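# Hang the held hanger on the rack rail

## Task

The right gripper starts out holding a hanger; put it on the rail so it hangs there by its hook. Any other hanger that was on the rail must still be on it at the end. The rack is free-standing: keep it upright and in place, because a tilt beyond a slight one ends the scene immediately as a failure. The hanger must stay on the rail by itself, without the robot supporting it. Finally open the gripper and pull the arm away.

## Robot and tools

Robot: two 6-joint arms, left_arm and right_arm, each with a parallel two-finger gripper. Joint order in every row and every per-joint list is always: waist, shoulder, elbow, wrist pitch, wrist yaw, wrist roll. Stated ranges (radians) per arm: waist -2.618 to 3.054, shoulder 0.000 to 3.142, elbow 0.000 to 3.142, wrist pitch -1.571 to 1.571, wrist yaw -1.571 to 1.571, wrist roll -2.094 to 2.094. Real ends may differ by up to 0.036 rad.

Frame: one shared scene frame with origin on the tabletop midway between the arms; +z up, +x out across the table, left_arm sits toward +y. The names left/right do not match image sides. Gripper fingers point along the gripper's +z and close along its y; the reported end_effector_position is between the pads, about 1 cm behind the tips, and can be off, more so at long reach.

A row: 14 numbers, each in [-1, 1]: left_arm's 6 joint values then its grip value, then the same 7 for right_arm. Both arms are always included. Joint values are scaled displacements (offsets, not poses): 1.0 equals 1.202 rad for waist, 1.258 shoulder, 1.238 elbow, 2.073 wrist pitch, 2.022 for wrist yaw and for wrist roll. The grip value is absolute: +1 fully open, -1 closed.

execute_actions(actions): a list of actions; each action is a list of up to 15 rows, one per 1/30 s step; if fewer rows are given, the last is repeated to fill 15 steps. Joint offsets in every row of an action are measured from the joint angles at that action's start (for the first action, the last reported angles), not from the previous row. An action asking a joint to go more than 0.036 rad beyond its range end is rejected for both arms; if the first action fails this, or any action is malformed, nothing runs. Joints commanded past their real end stop there and the result prints "joint sent to its limit" (its absence proves nothing). An empty list just returns the current state and images.

move(target, speed, blocking): target is one 14-number row whose offsets are taken from the Joint positions in the most recent result showing them. All joints travel together, finishing at the same moment, so the hand follows a curve; duration 0.5 to 10 s, cut off at 10 s. speed (0.01 to 2 rad/s, default 0.5) caps the joint with the longest travel. Grip values are sent at the start. It does not avoid obstacles or the other arm. Result adds a "move:" line: ending (done, off_target, moving, held, fault), limits=held or limits=none, and each arm's joint farthest from target. With blocking=false you get a result after 0.5 s; until a result shows the move ended, other rows and moves are refused, so use wait or stop.

wait(seconds): 0 to 10; arms hold their last command; returns early if a running move ends. stop(): brakes a running move (needs room; fingers continue). zoom_image(camera, region): camera is cam_high, cam_low, cam_left_wrist or cam_right_wrist; region [x0, y0, x1, y1] in pixels, at most 504 by 504, origin top-left. finished_scene(scene): pass the number of the scene you are ending; irreversible, reports success.

Motion behaviour: joint speed is limited; per step each joint's target stays within 0.202 (waist), 0.258 (shoulder), 0.238 (elbow), 0.573 (wrist pitch), 0.522 (yaw, roll) rad of its measured angle, and targets are scaled back if they would put the hand over 70 mm from where it is. Friction can leave a joint about 0.031 rad short, and tiny commands may not move it. An unfinished motion may need resending.

Results: state line per arm with end_effector_position (m) and end_effector_quat_wxyz; Joint positions (rad, plus gripper opening in m, 0.093 open to 0.000 closed), Joint velocities, Joint targets, joint torques (offset and noisy), grip_measured (motor position on the -1..+1 scale; pads meet near -0.94, each mm of width adds about 0.0208, per-gripper bias up to 0.02), step readings with HELD marks, "joint command not followed" when a clearance check altered targets, FAULT and MOTOR HOT lines. To keep a grasp, keep sending the same closing grip value. Holding loads heats motors; at 90 °C the arm is halted for 10 s, at 100 °C it goes limp and drops.

Cameras: cam_high, cam_low, cam_left_wrist, cam_right_wrist, all 504x504.

Avoid: tipping or shoving the rack, knocking the other hanger off the rail, dropping the held hanger, fast impacts, arms colliding, and anything leaving the table. Release only once the hook is seated over the rail, then back the open gripper away gently.

Each tool is called in YAML: its name, and indented under it one key for each argument.

## Session

execute_actions:
  actions: []

Scene clock: 0.00 s.
left_arm: end_effector_position=(+0.3832, +0.2841, +0.4062) grip_measured=+0.986 end_effector_quat_wxyz=(+0.713, +0.000, +0.701, -0.007) | right_arm: end_effector_position=(+0.2489, +0.0673, +0.3900) grip_measured=-0.800 end_effector_quat_wxyz=(+0.576, -0.131, +0.803, +0.083)
Joint names: [waist, shoulder, elbow, wrist pitch, wrist yaw, wrist roll]
Joint positions: left_arm=[-0.01   1.039  1.044  0.012  0.012 -0.01   0.093] | right_arm=[ 1.024  1.451  1.625 -0.63   0.744  0.301  0.007]
Joint velocities: left_arm=[ 0.007  0.002  0.012  0.007  0.051 -0.022 -0.001] | right_arm=[ 0.022 -0.007 -0.002 -0.081 -0.022 -0.081 -0.   ]
Joint torques (N m, as the arm reports them, + toward a larger angle): no reading
Motor temperatures (°C, as the motors report them): left_arm=[35 33 33 37 34 32] | right_arm=[32 35 36 42 35 35]
Joint targets: left_arm=[-0.010 1.039 1.044 0.012 0.012 -0.010] | right_arm=[1.024 1.451 1.625 -0.620 0.744 0.301]

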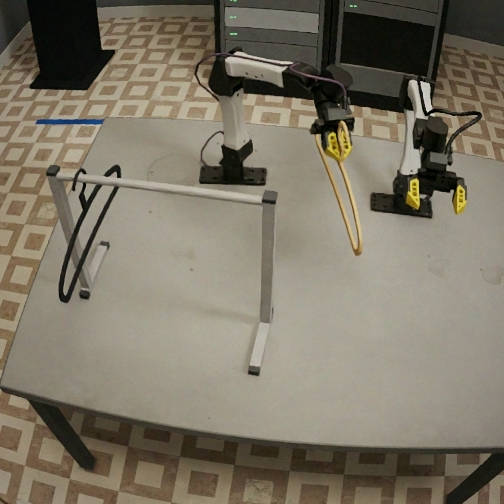

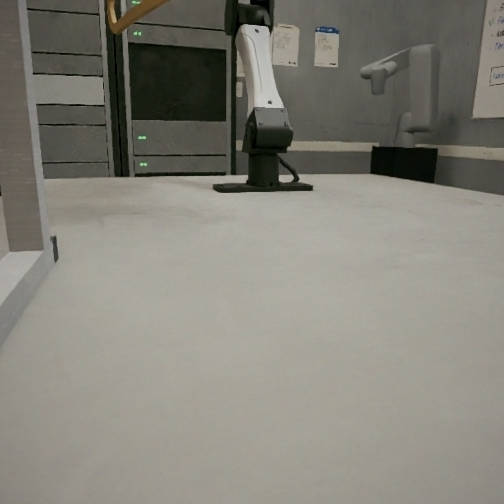

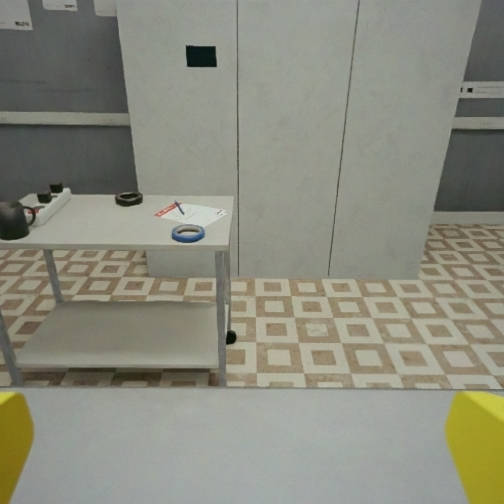

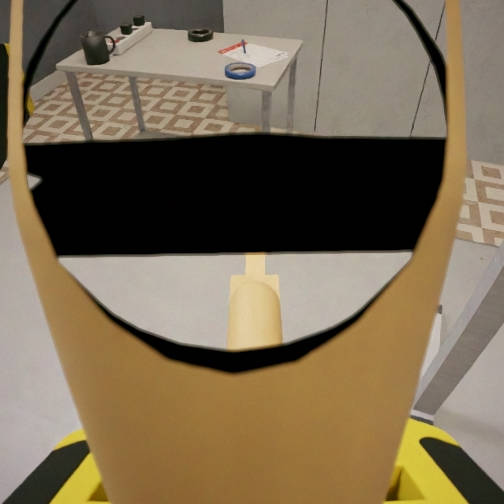

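move:
  target: [0,0,0,0,0,0,1,-0.4,-0.745,-0.58,-0.03,-0.368,-0.149,-0.8]
  speed: 0.8

move:
  target: [-0.82,-0.43,0.09,-0.32,0,0,1,-0.65,0,0,0.02,0,0,-0.8]
  speed: 0.8

move:
  target: [0,0,0,0,0,0,1,0,0.55,0.5,0.05,0,0,-0.8]
  speed: 0.6

Scene clock: 6.93 s.
left_arm: end_effector_position=(+0.3832, +0.2841, +0.4072) grip_measured=+0.986 end_effector_quat_wxyz=(+0.714, +0.000, +0.700, -0.007) | right_arm: end_effector_position=(+0.1503, -0.1030, +0.3145) grip_measured=-0.798 end_effector_quat_wxyz=(+0.550, -0.250, +0.776, +0.179)
Joint names: [waist, shoulder, elbow, wrist pitch, wrist yaw, wrist roll]
Joint positions: left_arm=[-0.01   1.039  1.044  0.016  0.012 -0.01   0.093] | right_arm=[ 0.557  0.53   0.915 -0.722  0.009  0.006  0.007]
Joint velocities: left_arm=[ 0.007 -0.002 -0.032 -0.007 -0.037  0.007 -0.002] | right_arm=[-0.002  0.002 -0.007 -0.051 -0.007 -0.022  0.001]
Joint torques (N m, as the arm reports them, + toward a larger angle): left_arm=[-0.17 -3.88 10.01  2.11 -0.02 -0.1 ] | right_arm=[-0.84  0.5   5.85  2.35 -0.06  0.08]
Motor temperatures (°C, as the motors report them): left_arm=[35 33 35 39 34 32] | right_arm=[32 35 37 45 35 35]
Joint targets: left_arm=[-0.010 1.039 1.044 0.012 0.012 -0.010] | right_arm=[0.544 0.514 0.907 -0.693 0.000 -0.000]
move: off_target (right_arm); limits=none; left_arm: farthest joint: the wrist pitch, 0.004 radians from its target (0.002 radians at the start); right_arm: farthest joint: the wrist pitch, 0.029 radians from its target (0.057 radians at the start)

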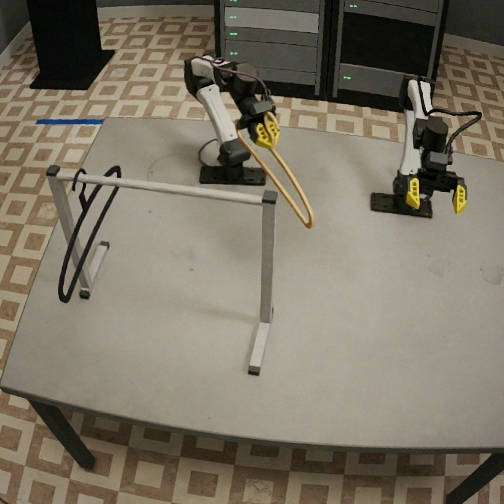

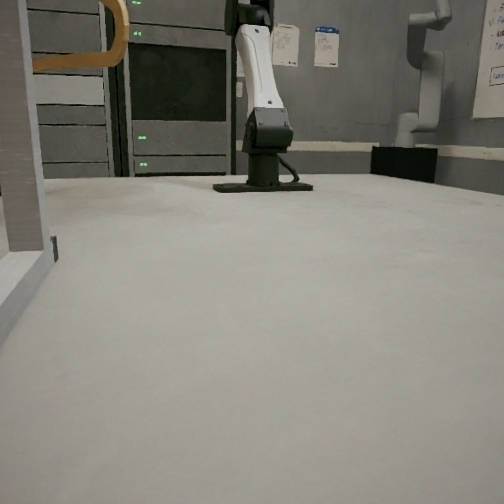

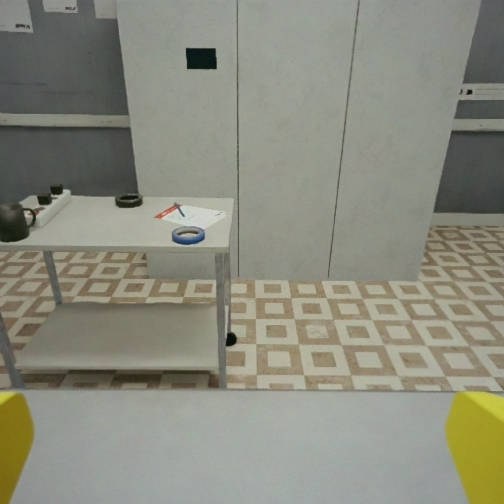

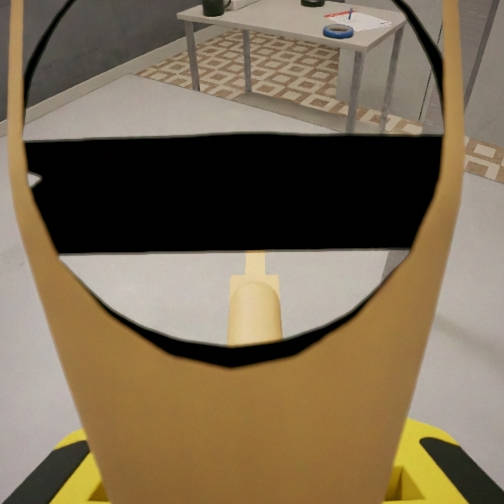

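Scene clock: 8.97 s.
left_arm: end_effector_position=(+0.1163, +0.1262, +0.4401) grip_measured=+0.986 end_effector_quat_wxyz=(+0.627, +0.328, +0.620, -0.340) | right_arm: end_effector_position=(+0.1914, -0.2669, +0.3144) grip_measured=-0.798 end_effector_quat_wxyz=(+0.577, +0.059, +0.814, -0.040)
Joint names: [waist, shoulder, elbow, wrist pitch, wrist yaw, wrist roll]
Joint positions: left_arm=[-0.982  0.505  1.147 -0.626  0.014 -0.01   0.093] | right_arm=[-0.211  0.53   0.915 -0.722  0.008  0.006  0.007]
Joint velocities: left_arm=[-0.002 -0.002 -0.007 -0.022 -0.037 -0.007  0.   ] | right_arm=[ 0.002 -0.012 -0.012 -0.037 -0.007  0.081 -0.001]
Joint torques (N m, as the arm reports them, + toward a larger angle): left_arm=[-1.2   2.66  7.88  1.95 -0.03 -0.08] | right_arm=[-0.77  1.99  6.38  2.48  0.05  0.14]
Motor temperatures (°C, as the motors report them): left_arm=[35 33 35 39 34 32] | right_arm=[32 35 37 46 35 35]
Joint targets: left_arm=[-0.995 0.498 1.155 -0.647 0.012 -0.010] | right_arm=[-0.224 0.530 0.915 -0.680 0.009 0.006]
move: off_target (left_arm, right_arm); limits=none; left_arm: farthest joint: the wrist pitch, 0.022 radians from its target (0.664 radians at the start); right_arm: farthest joint: the wrist pitch, 0.041 radians from its target (0.041 radians at the start)

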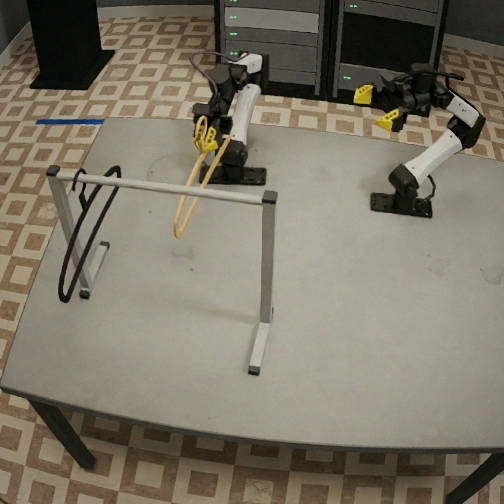

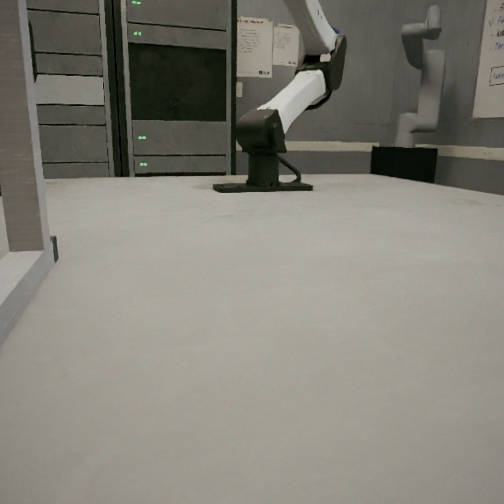

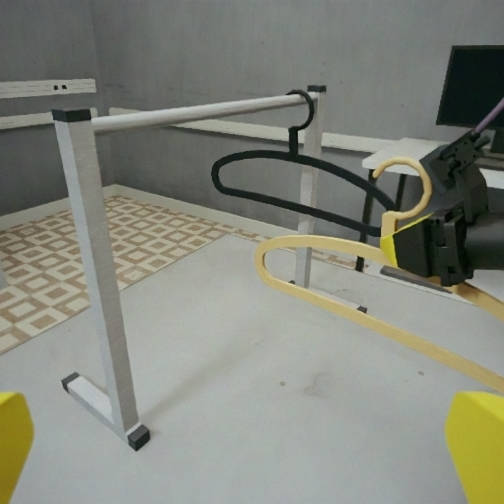

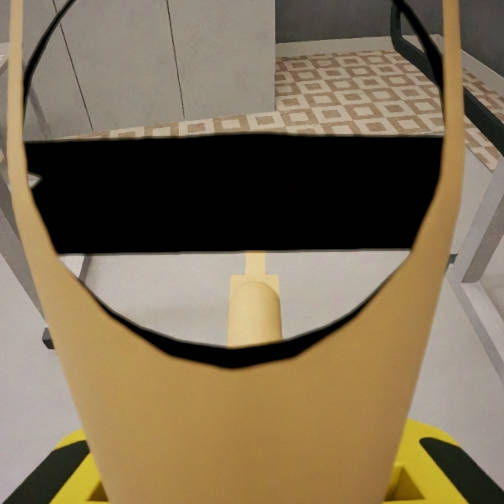

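Scene clock: 10.57 s.
left_arm: end_effector_position=(+0.1163, +0.1262, +0.4407) grip_measured=+0.986 end_effector_quat_wxyz=(+0.627, +0.328, +0.619, -0.340) | right_arm: end_effector_position=(+0.3374, -0.2864, +0.4014) grip_measured=-0.798 end_effector_quat_wxyz=(+0.565, +0.059, +0.822, -0.039)
Joint names: [waist, shoulder, elbow, wrist pitch, wrist yaw, wrist roll]
Joint positions: left_arm=[-0.982  0.505  1.147 -0.623  0.014 -0.01   0.093] | right_arm=[-0.211  1.218  1.506 -0.656  0.008  0.006  0.007]
Joint velocities: left_arm=[ 0.007  0.007 -0.012 -0.051 -0.051 -0.051  0.001] | right_arm=[ 0.027 -0.007 -0.012 -0.066  0.022  0.022 -0.001]
Joint torques (N m, as the arm reports them, + toward a larger angle): left_arm=[-0.17  3.25  7.21  2.12 -0.01 -0.06] | right_arm=[ 0.35 -3.86  8.89  2.41  0.03  0.14]
Motor temperatures (°C, as the motors report them): left_arm=[35 33 35 40 34 32] | right_arm=[32 35 37 46 35 35]
Joint targets: left_arm=[-0.982 0.505 1.147 -0.626 0.014 -0.010] | right_arm=[-0.211 1.222 1.534 -0.618 0.008 0.006]
move: off_target (right_arm); limits=none; left_arm: farthest joint: the wrist pitch, 0.003 radians from its target (0.000 radians at the start); right_arm: farthest joint: the wrist pitch, 0.037 radians from its target (0.104 radians at the start)

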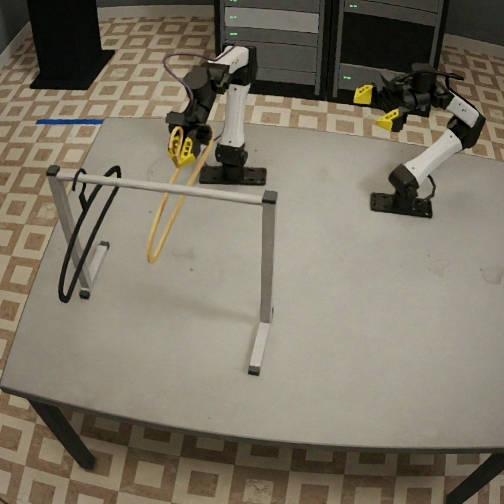

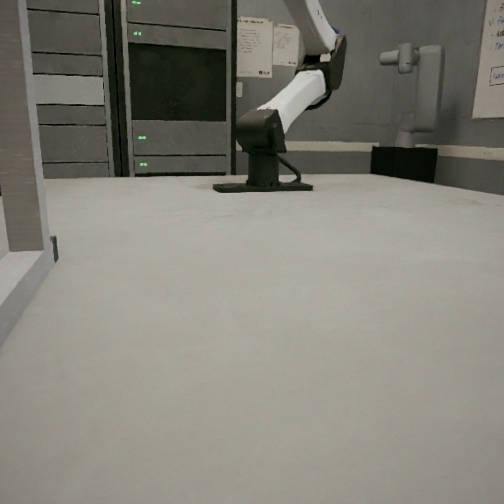

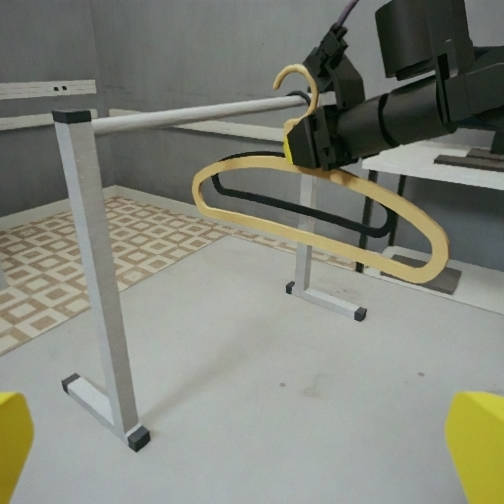

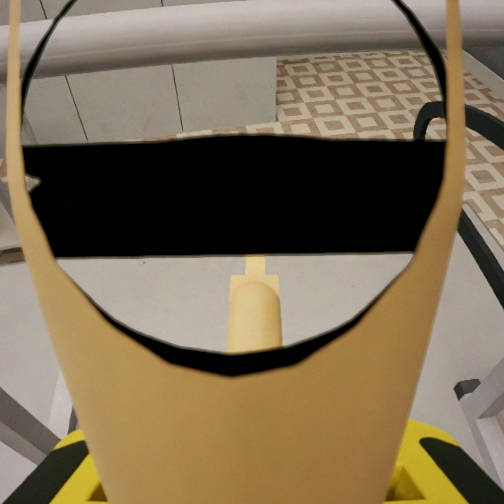

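move:
  target: [0,0,0,0,0,0,1,0,0.172,0.077,0.1,0,0,-0.8]
  speed: 0.3

zoom_image:
  camera: "cam_left_wrist"
  region: [170, 30, 350, 190]

zoom_image:
  camera: "cam_high"
  region: [110, 120, 230, 240]

Scene clock: 16.00 s.
left_arm: end_effector_position=(+0.1163, +0.1262, +0.4412) grip_measured=+0.986 end_effector_quat_wxyz=(+0.628, +0.327, +0.618, -0.341) | right_arm: end_effector_position=(+0.4088, -0.2959, +0.3873) grip_measured=-0.798 end_effector_quat_wxyz=(+0.573, +0.059, +0.816, -0.040)
Joint names: [waist, shoulder, elbow, wrist pitch, wrist yaw, wrist roll]
Joint positions: left_arm=[-0.982  0.505  1.147 -0.621  0.014 -0.01   0.093] | right_arm=[-0.211  1.43   1.575 -0.491  0.008  0.006  0.007]
Joint velocities: left_arm=[ 0.007 -0.002 -0.017 -0.022  0.081 -0.051 -0.   ] | right_arm=[-0.002 -0.002 -0.007 -0.051 -0.037  0.007 -0.   ]
Joint torques (N m, as the arm reports them, + toward a larger angle): left_arm=[-0.19  3.27  7.18  2.09 -0.01 -0.07] | right_arm=[ 0.34 -6.65  9.19  2.47  0.03  0.14]
Motor temperatures (°C, as the motors report them): left_arm=[35 33 35 41 34 32] | right_arm=[32 35 38 48 35 35]
Joint targets: left_arm=[-0.982 0.505 1.147 -0.623 0.014 -0.010] | right_arm=[-0.211 1.434 1.602 -0.449 0.008 0.006]
move: off_target (right_arm); limits=none; left_arm: farthest joint: the wrist pitch, 0.002 radians from its target (0.000 radians at the start); right_arm: farthest joint: the wrist pitch, 0.042 radians from its target (0.207 radians at the start)

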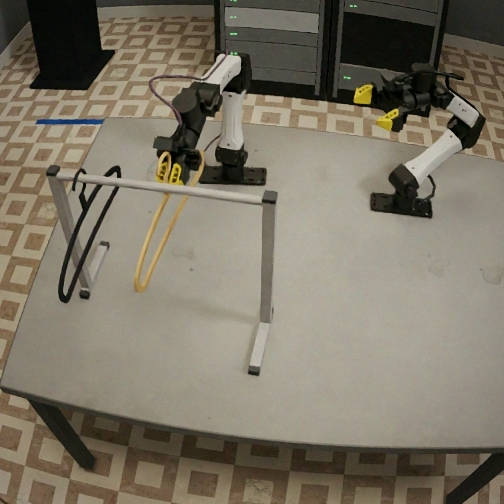

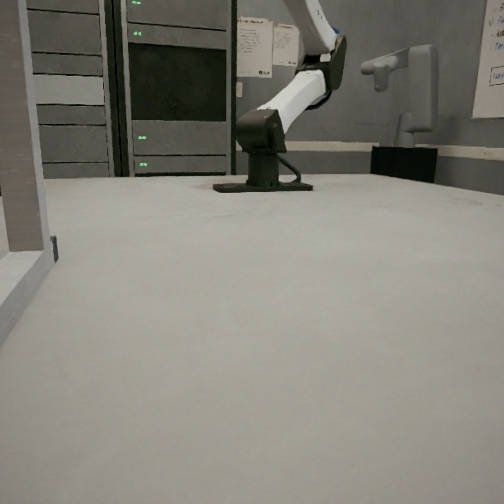

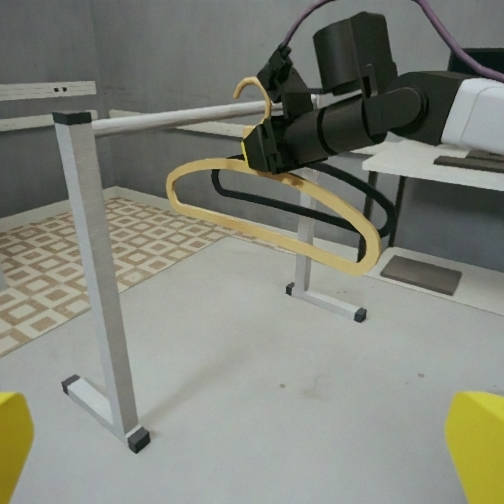

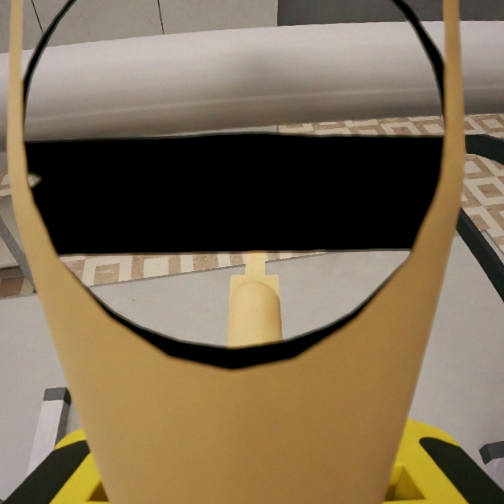

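Region (170, 30, 350, 190) of cam_left_wrist's 504x504 image, scaled by 2.800, with more detail than that image has.

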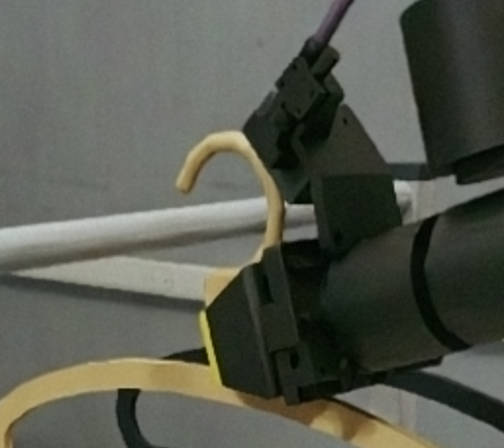

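Region (110, 120, 230, 240) of cam_high's 504x504 image, scaled by 4.200, with more detail than that image has.

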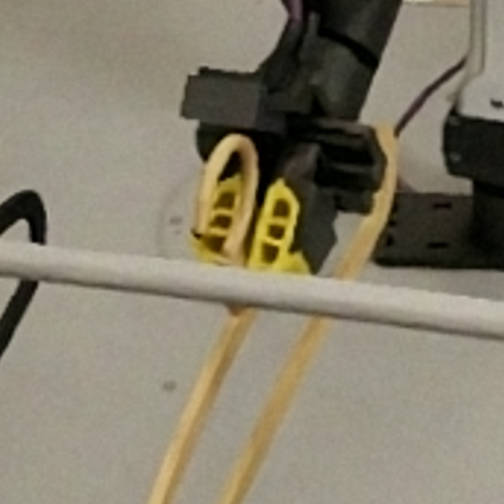

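move:
  target: [0,0,0,0,0,0,1,0,0.176,0.213,0.014,0,0,-0.8]
  speed: 0.15

zoom_image:
  camera: "cam_left_wrist"
  region: [170, 30, 350, 190]

zoom_image:
  camera: "cam_high"
  region: [110, 120, 230, 240]

Scene clock: 21.97 s.
left_arm: end_effector_position=(+0.1163, +0.1262, +0.4418) grip_measured=+0.986 end_effector_quat_wxyz=(+0.629, +0.327, +0.617, -0.341) | right_arm: end_effector_position=(+0.4633, -0.3032, +0.3901) grip_measured=-0.798 end_effector_quat_wxyz=(+0.569, +0.059, +0.819, -0.039)
Joint names: [waist, shoulder, elbow, wrist pitch, wrist yaw, wrist roll]
Joint positions: left_arm=[-0.982  0.505  1.147 -0.619  0.014 -0.01   0.093] | right_arm=[-0.211  1.648  1.807 -0.516  0.008  0.006  0.007]
Joint velocities: left_arm=[-0.012 -0.017  0.012 -0.051 -0.007 -0.066  0.   ] | right_arm=[-0.002 -0.012  0.012  0.007  0.051  0.022 -0.   ]
Joint torques (N m, as the arm reports them, + toward a larger angle): left_arm=[-0.12  3.24  7.18  2.13 -0.02 -0.05] | right_arm=[ 0.36 -9.13  9.49  2.6   0.05  0.15]
Motor temperatures (°C, as the motors report them): left_arm=[35 33 36 42 34 32] | right_arm=[32 36 40 49 35 35]
Joint targets: left_arm=[-0.982 0.505 1.147 -0.621 0.014 -0.010] | right_arm=[-0.211 1.652 1.839 -0.462 0.008 0.006]
move: off_target (right_arm); limits=none; left_arm: farthest joint: the wrist pitch, 0.002 radians from its target (0.000 radians at the start); right_arm: farthest joint: the wrist pitch, 0.054 radians from its target (0.028 radians at the start)

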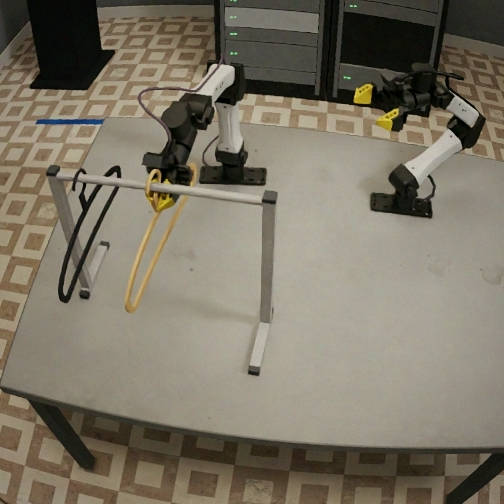

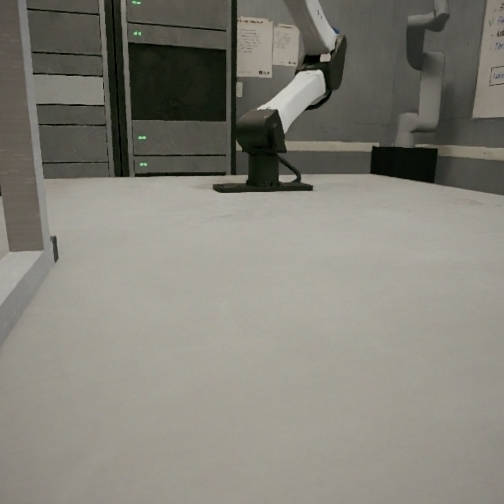

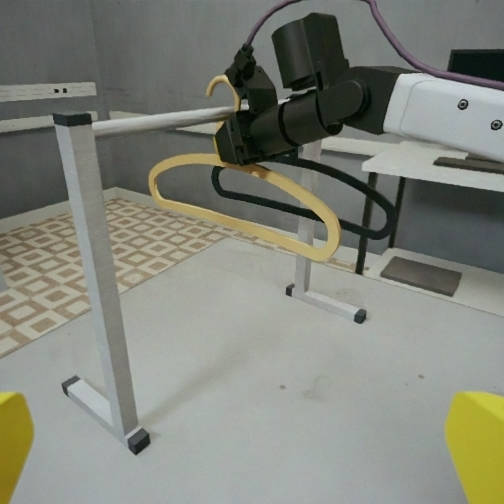

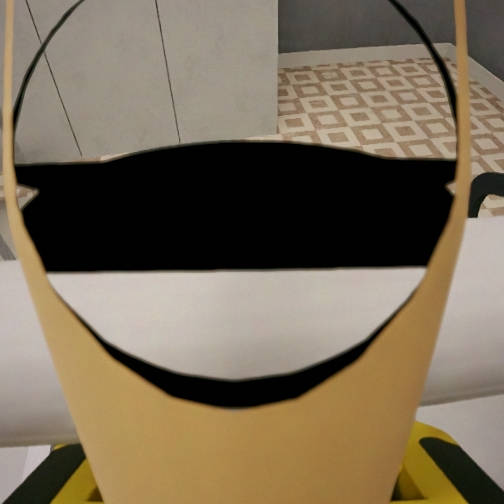

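Region (170, 30, 350, 190) of cam_left_wrist's 504x504 image, scaled by 2.800, with more detail than that image has.

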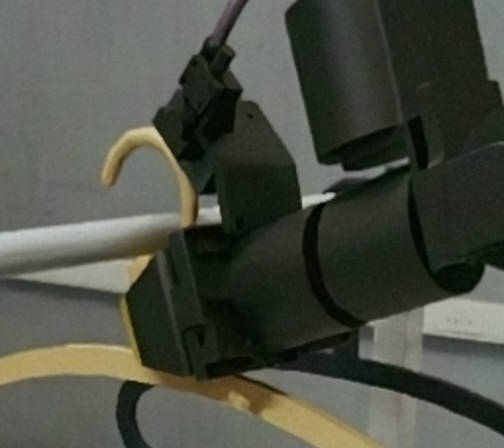

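Region (110, 120, 230, 240) of cam_high's 504x504 image, scaled by 4.200, with more detail than that image has.

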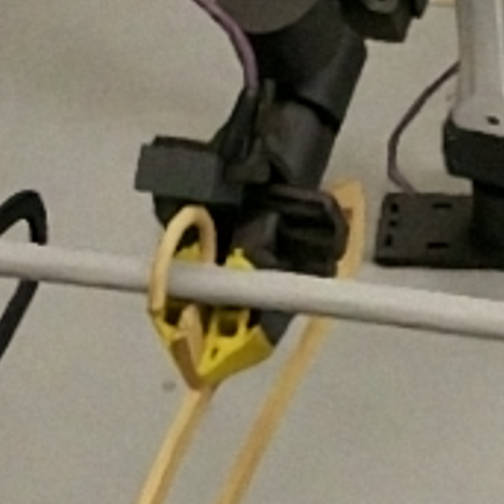

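move:
  target: [0,0,0,0,0,0,1,0,-0.037,-0.118,0.075,0,0,-0.8]
  speed: 0.15

zoom_image:
  camera: "cam_left_wrist"
  region: [170, 30, 350, 190]

zoom_image:
  camera: "cam_high"
  region: [110, 120, 230, 240]

Scene clock: 26.93 s.
left_arm: end_effector_position=(+0.1163, +0.1263, +0.4422) grip_measured=+0.986 end_effector_quat_wxyz=(+0.629, +0.327, +0.617, -0.341) | right_arm: end_effector_position=(+0.4678, -0.3038, +0.3651) grip_measured=-0.798 end_effector_quat_wxyz=(+0.572, +0.059, +0.817, -0.040)
Joint names: [waist, shoulder, elbow, wrist pitch, wrist yaw, wrist roll]
Joint positions: left_arm=[-0.982  0.505  1.147 -0.617  0.014 -0.01   0.093] | right_arm=[-0.211  1.626  1.671 -0.394  0.008  0.006  0.007]
Joint velocities: left_arm=[ 0.007  0.002 -0.012  0.022  0.022  0.066  0.   ] | right_arm=[-0.007  0.012  0.002 -0.066 -0.007  0.022  0.   ]
Joint torques (N m, as the arm reports them, + toward a larger angle): left_arm=[-0.17  3.28  7.22  2.11 -0.01 -0.07] | right_arm=[  0.33 -11.73   6.51   2.38   0.03   0.13]
Motor temperatures (°C, as the motors report them): left_arm=[35 33 36 42 34 32] | right_arm=[32 37 41 51 35 35]
Joint targets: left_arm=[-0.982 0.505 1.147 -0.619 0.014 -0.010] | right_arm=[-0.211 1.601 1.661 -0.360 0.008 0.006]
move: off_target (right_arm); limits=none; left_arm: farthest joint: the wrist pitch, 0.002 radians from its target (0.000 radians at the start); right_arm: farthest joint: the wrist pitch, 0.034 radians from its target (0.155 radians at the start)

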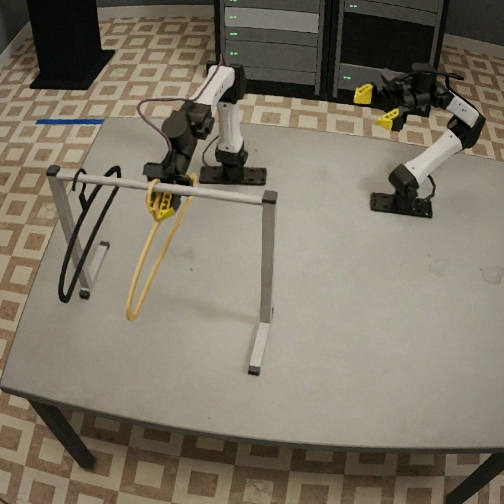

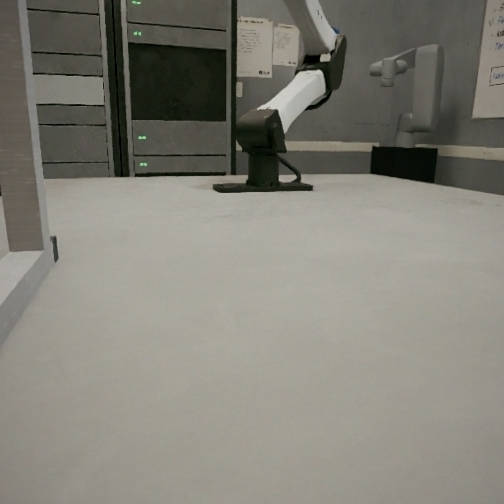

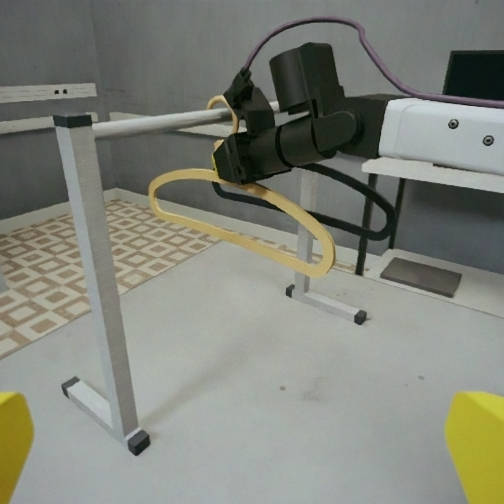

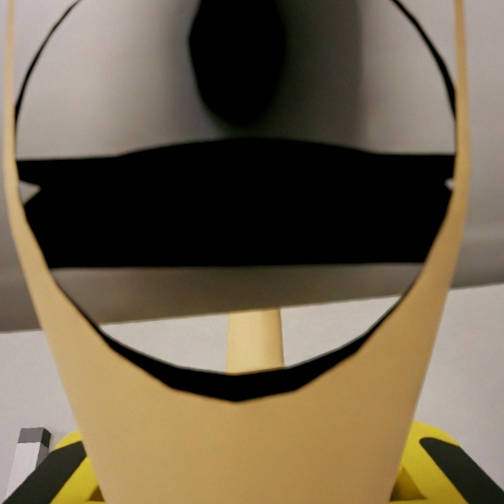

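Region (170, 30, 350, 190) of cam_left_wrist's 504x504 image, scaled by 2.800, with more detail than that image has.

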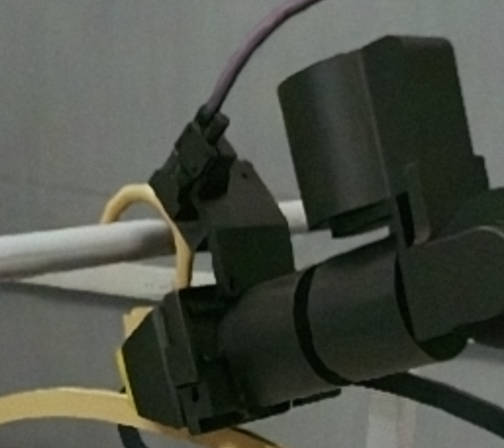

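Region (110, 120, 230, 240) of cam_high's 504x504 image, scaled by 4.200, with more detail than that image has.

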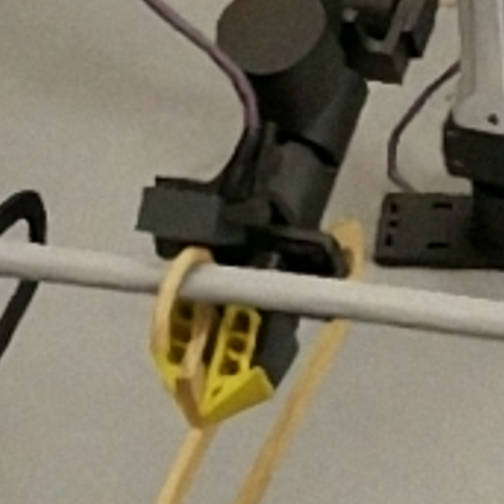

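move:
  target: [0,0,0,0,0,0,1,0,-0.02,-0.008,0.016,0,0,0]
  speed: 0.1

move:
  target: [0,0,0,0,0,0,1,0,-0.65,-0.25,-0.22,0,0,0]
  speed: 0.4

Scene clock: 31.40 s.
left_arm: end_effector_position=(+0.1163, +0.1263, +0.4428) grip_measured=+0.986 end_effector_quat_wxyz=(+0.630, +0.326, +0.616, -0.342) | right_arm: end_effector_position=(+0.4689, -0.3039, +0.3680) grip_measured=-0.002 end_effector_quat_wxyz=(+0.577, +0.059, +0.813, -0.040)
Joint names: [waist, shoulder, elbow, wrist pitch, wrist yaw, wrist roll]
Joint positions: left_arm=[-0.982  0.505  1.147 -0.615  0.014 -0.01   0.093] | right_arm=[-0.211  1.626  1.671 -0.381  0.008  0.006  0.045]
Joint velocities: left_arm=[-0.007 -0.007  0.007  0.051  0.066 -0.037 -0.002] | right_arm=[-0.012  0.002 -0.017 -0.066 -0.007 -0.066 -0.001]
Joint torques (N m, as the arm reports them, + toward a larger angle): left_arm=[-0.15  3.31  7.11  2.1  -0.03 -0.09] | right_arm=[  0.29 -11.74   6.53   2.26   0.01   0.13]
Motor temperatures (°C, as the motors report them): left_arm=[35 33 36 43 34 32] | right_arm=[32 38 41 51 35 35]
Joint targets: left_arm=[-0.982 0.505 1.147 -0.617 0.014 -0.010] | right_arm=[-0.211 1.601 1.661 -0.361 0.008 0.006]
move: off_target (right_arm); limits=none; left_arm: farthest joint: the wrist pitch, 0.002 radians from its target (0.000 radians at the start); right_arm: farthest joint: the shoulder, 0.025 radians from its target (0.025 radians at the start)

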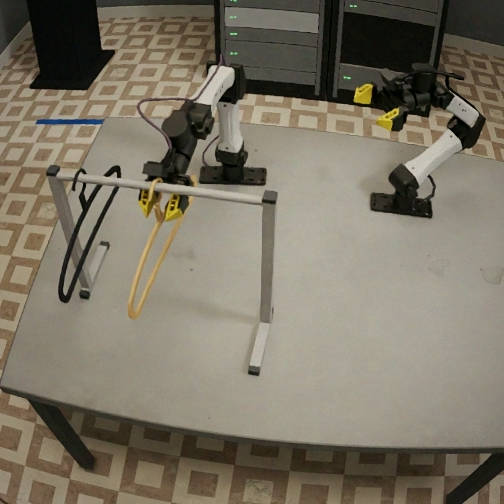

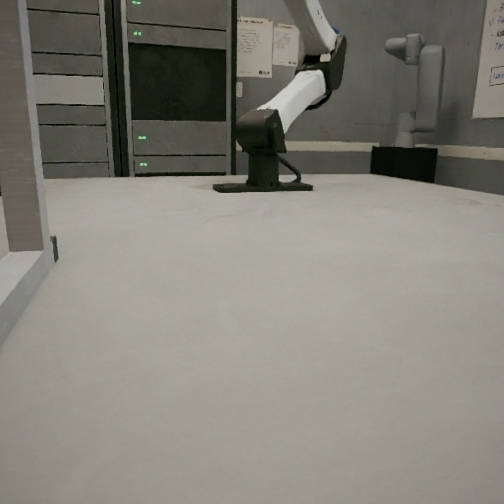

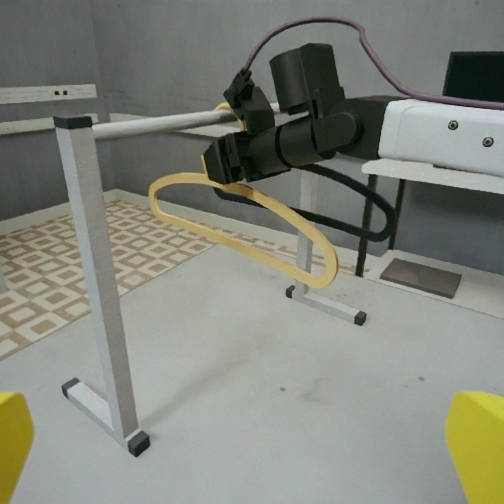

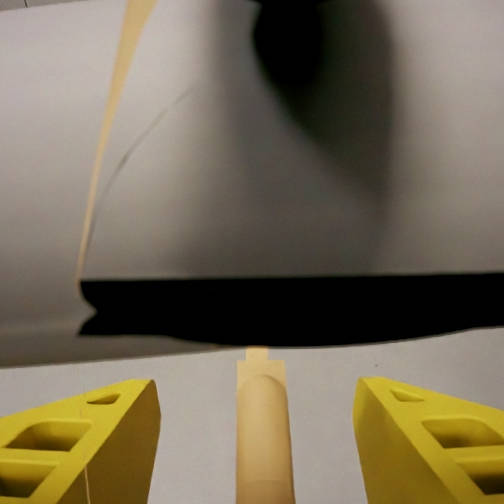

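Scene clock: 34.07 s.
left_arm: end_effector_position=(+0.1163, +0.1263, +0.4433) grip_measured=+0.986 end_effector_quat_wxyz=(+0.631, +0.326, +0.615, -0.342) | right_arm: end_effector_position=(+0.2145, -0.2700, +0.4209) grip_measured=-0.002 end_effector_quat_wxyz=(+0.601, +0.058, +0.796, -0.041)
Joint names: [waist, shoulder, elbow, wrist pitch, wrist yaw, wrist roll]
Joint positions: left_arm=[-0.982  0.505  1.147 -0.612  0.014 -0.01   0.093] | right_arm=[-0.211  0.819  1.378 -0.835  0.008  0.006  0.045]
Joint velocities: left_arm=[-0.012  0.002 -0.007  0.022  0.022 -0.051  0.   ] | right_arm=[-0.007 -0.012 -0.007  0.022 -0.007 -0.066 -0.001]
Joint torques (N m, as the arm reports them, + toward a larger angle): left_arm=[-0.09  3.27  7.07  2.11 -0.03 -0.08] | right_arm=[ 0.32 -0.14  4.55  2.08  0.01  0.14]
Motor temperatures (°C, as the motors report them): left_arm=[35 33 36 43 34 32] | right_arm=[32 38 41 51 35 35]
Joint targets: left_arm=[-0.982 0.505 1.147 -0.615 0.014 -0.010] | right_arm=[-0.211 0.809 1.361 -0.837 0.008 0.006]
move: done; limits=none; left_arm: farthest joint: the wrist pitch, 0.003 radians from its target (0.000 radians at the start); right_arm: farthest joint: the elbow, 0.016 radians from its target (0.309 radians at the start)

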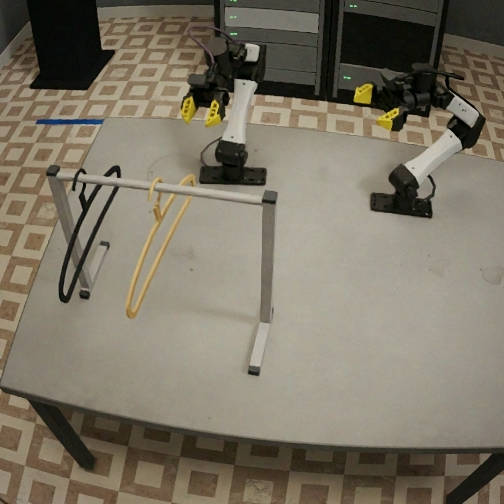

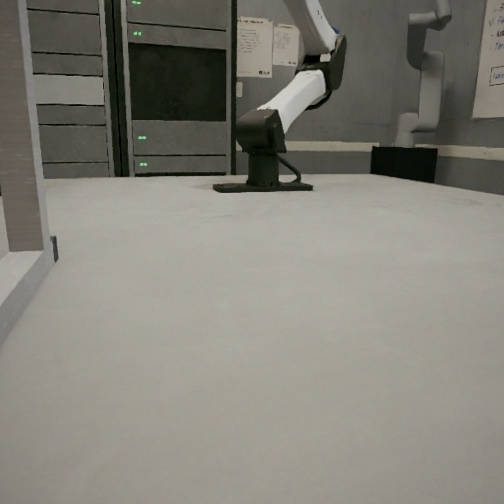

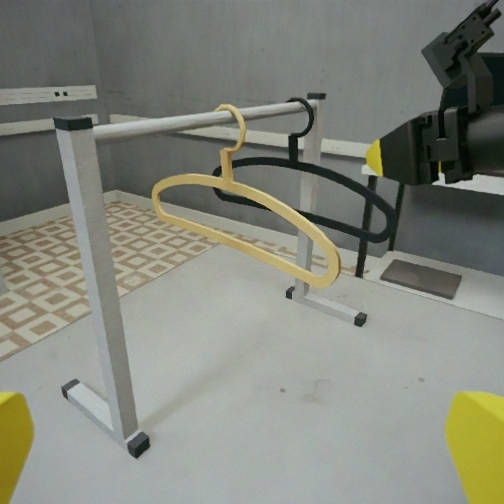

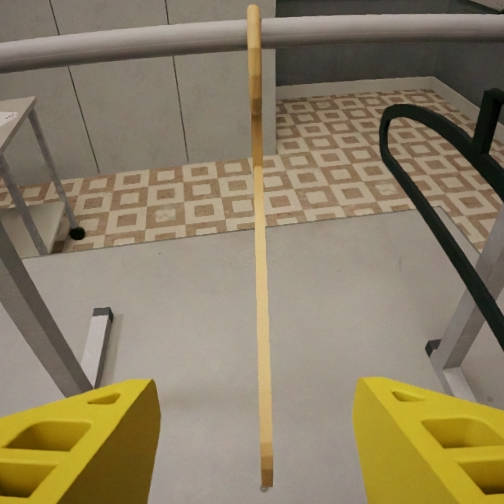

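finished_scene:
  scene: 2

The scene is finished: the task was done.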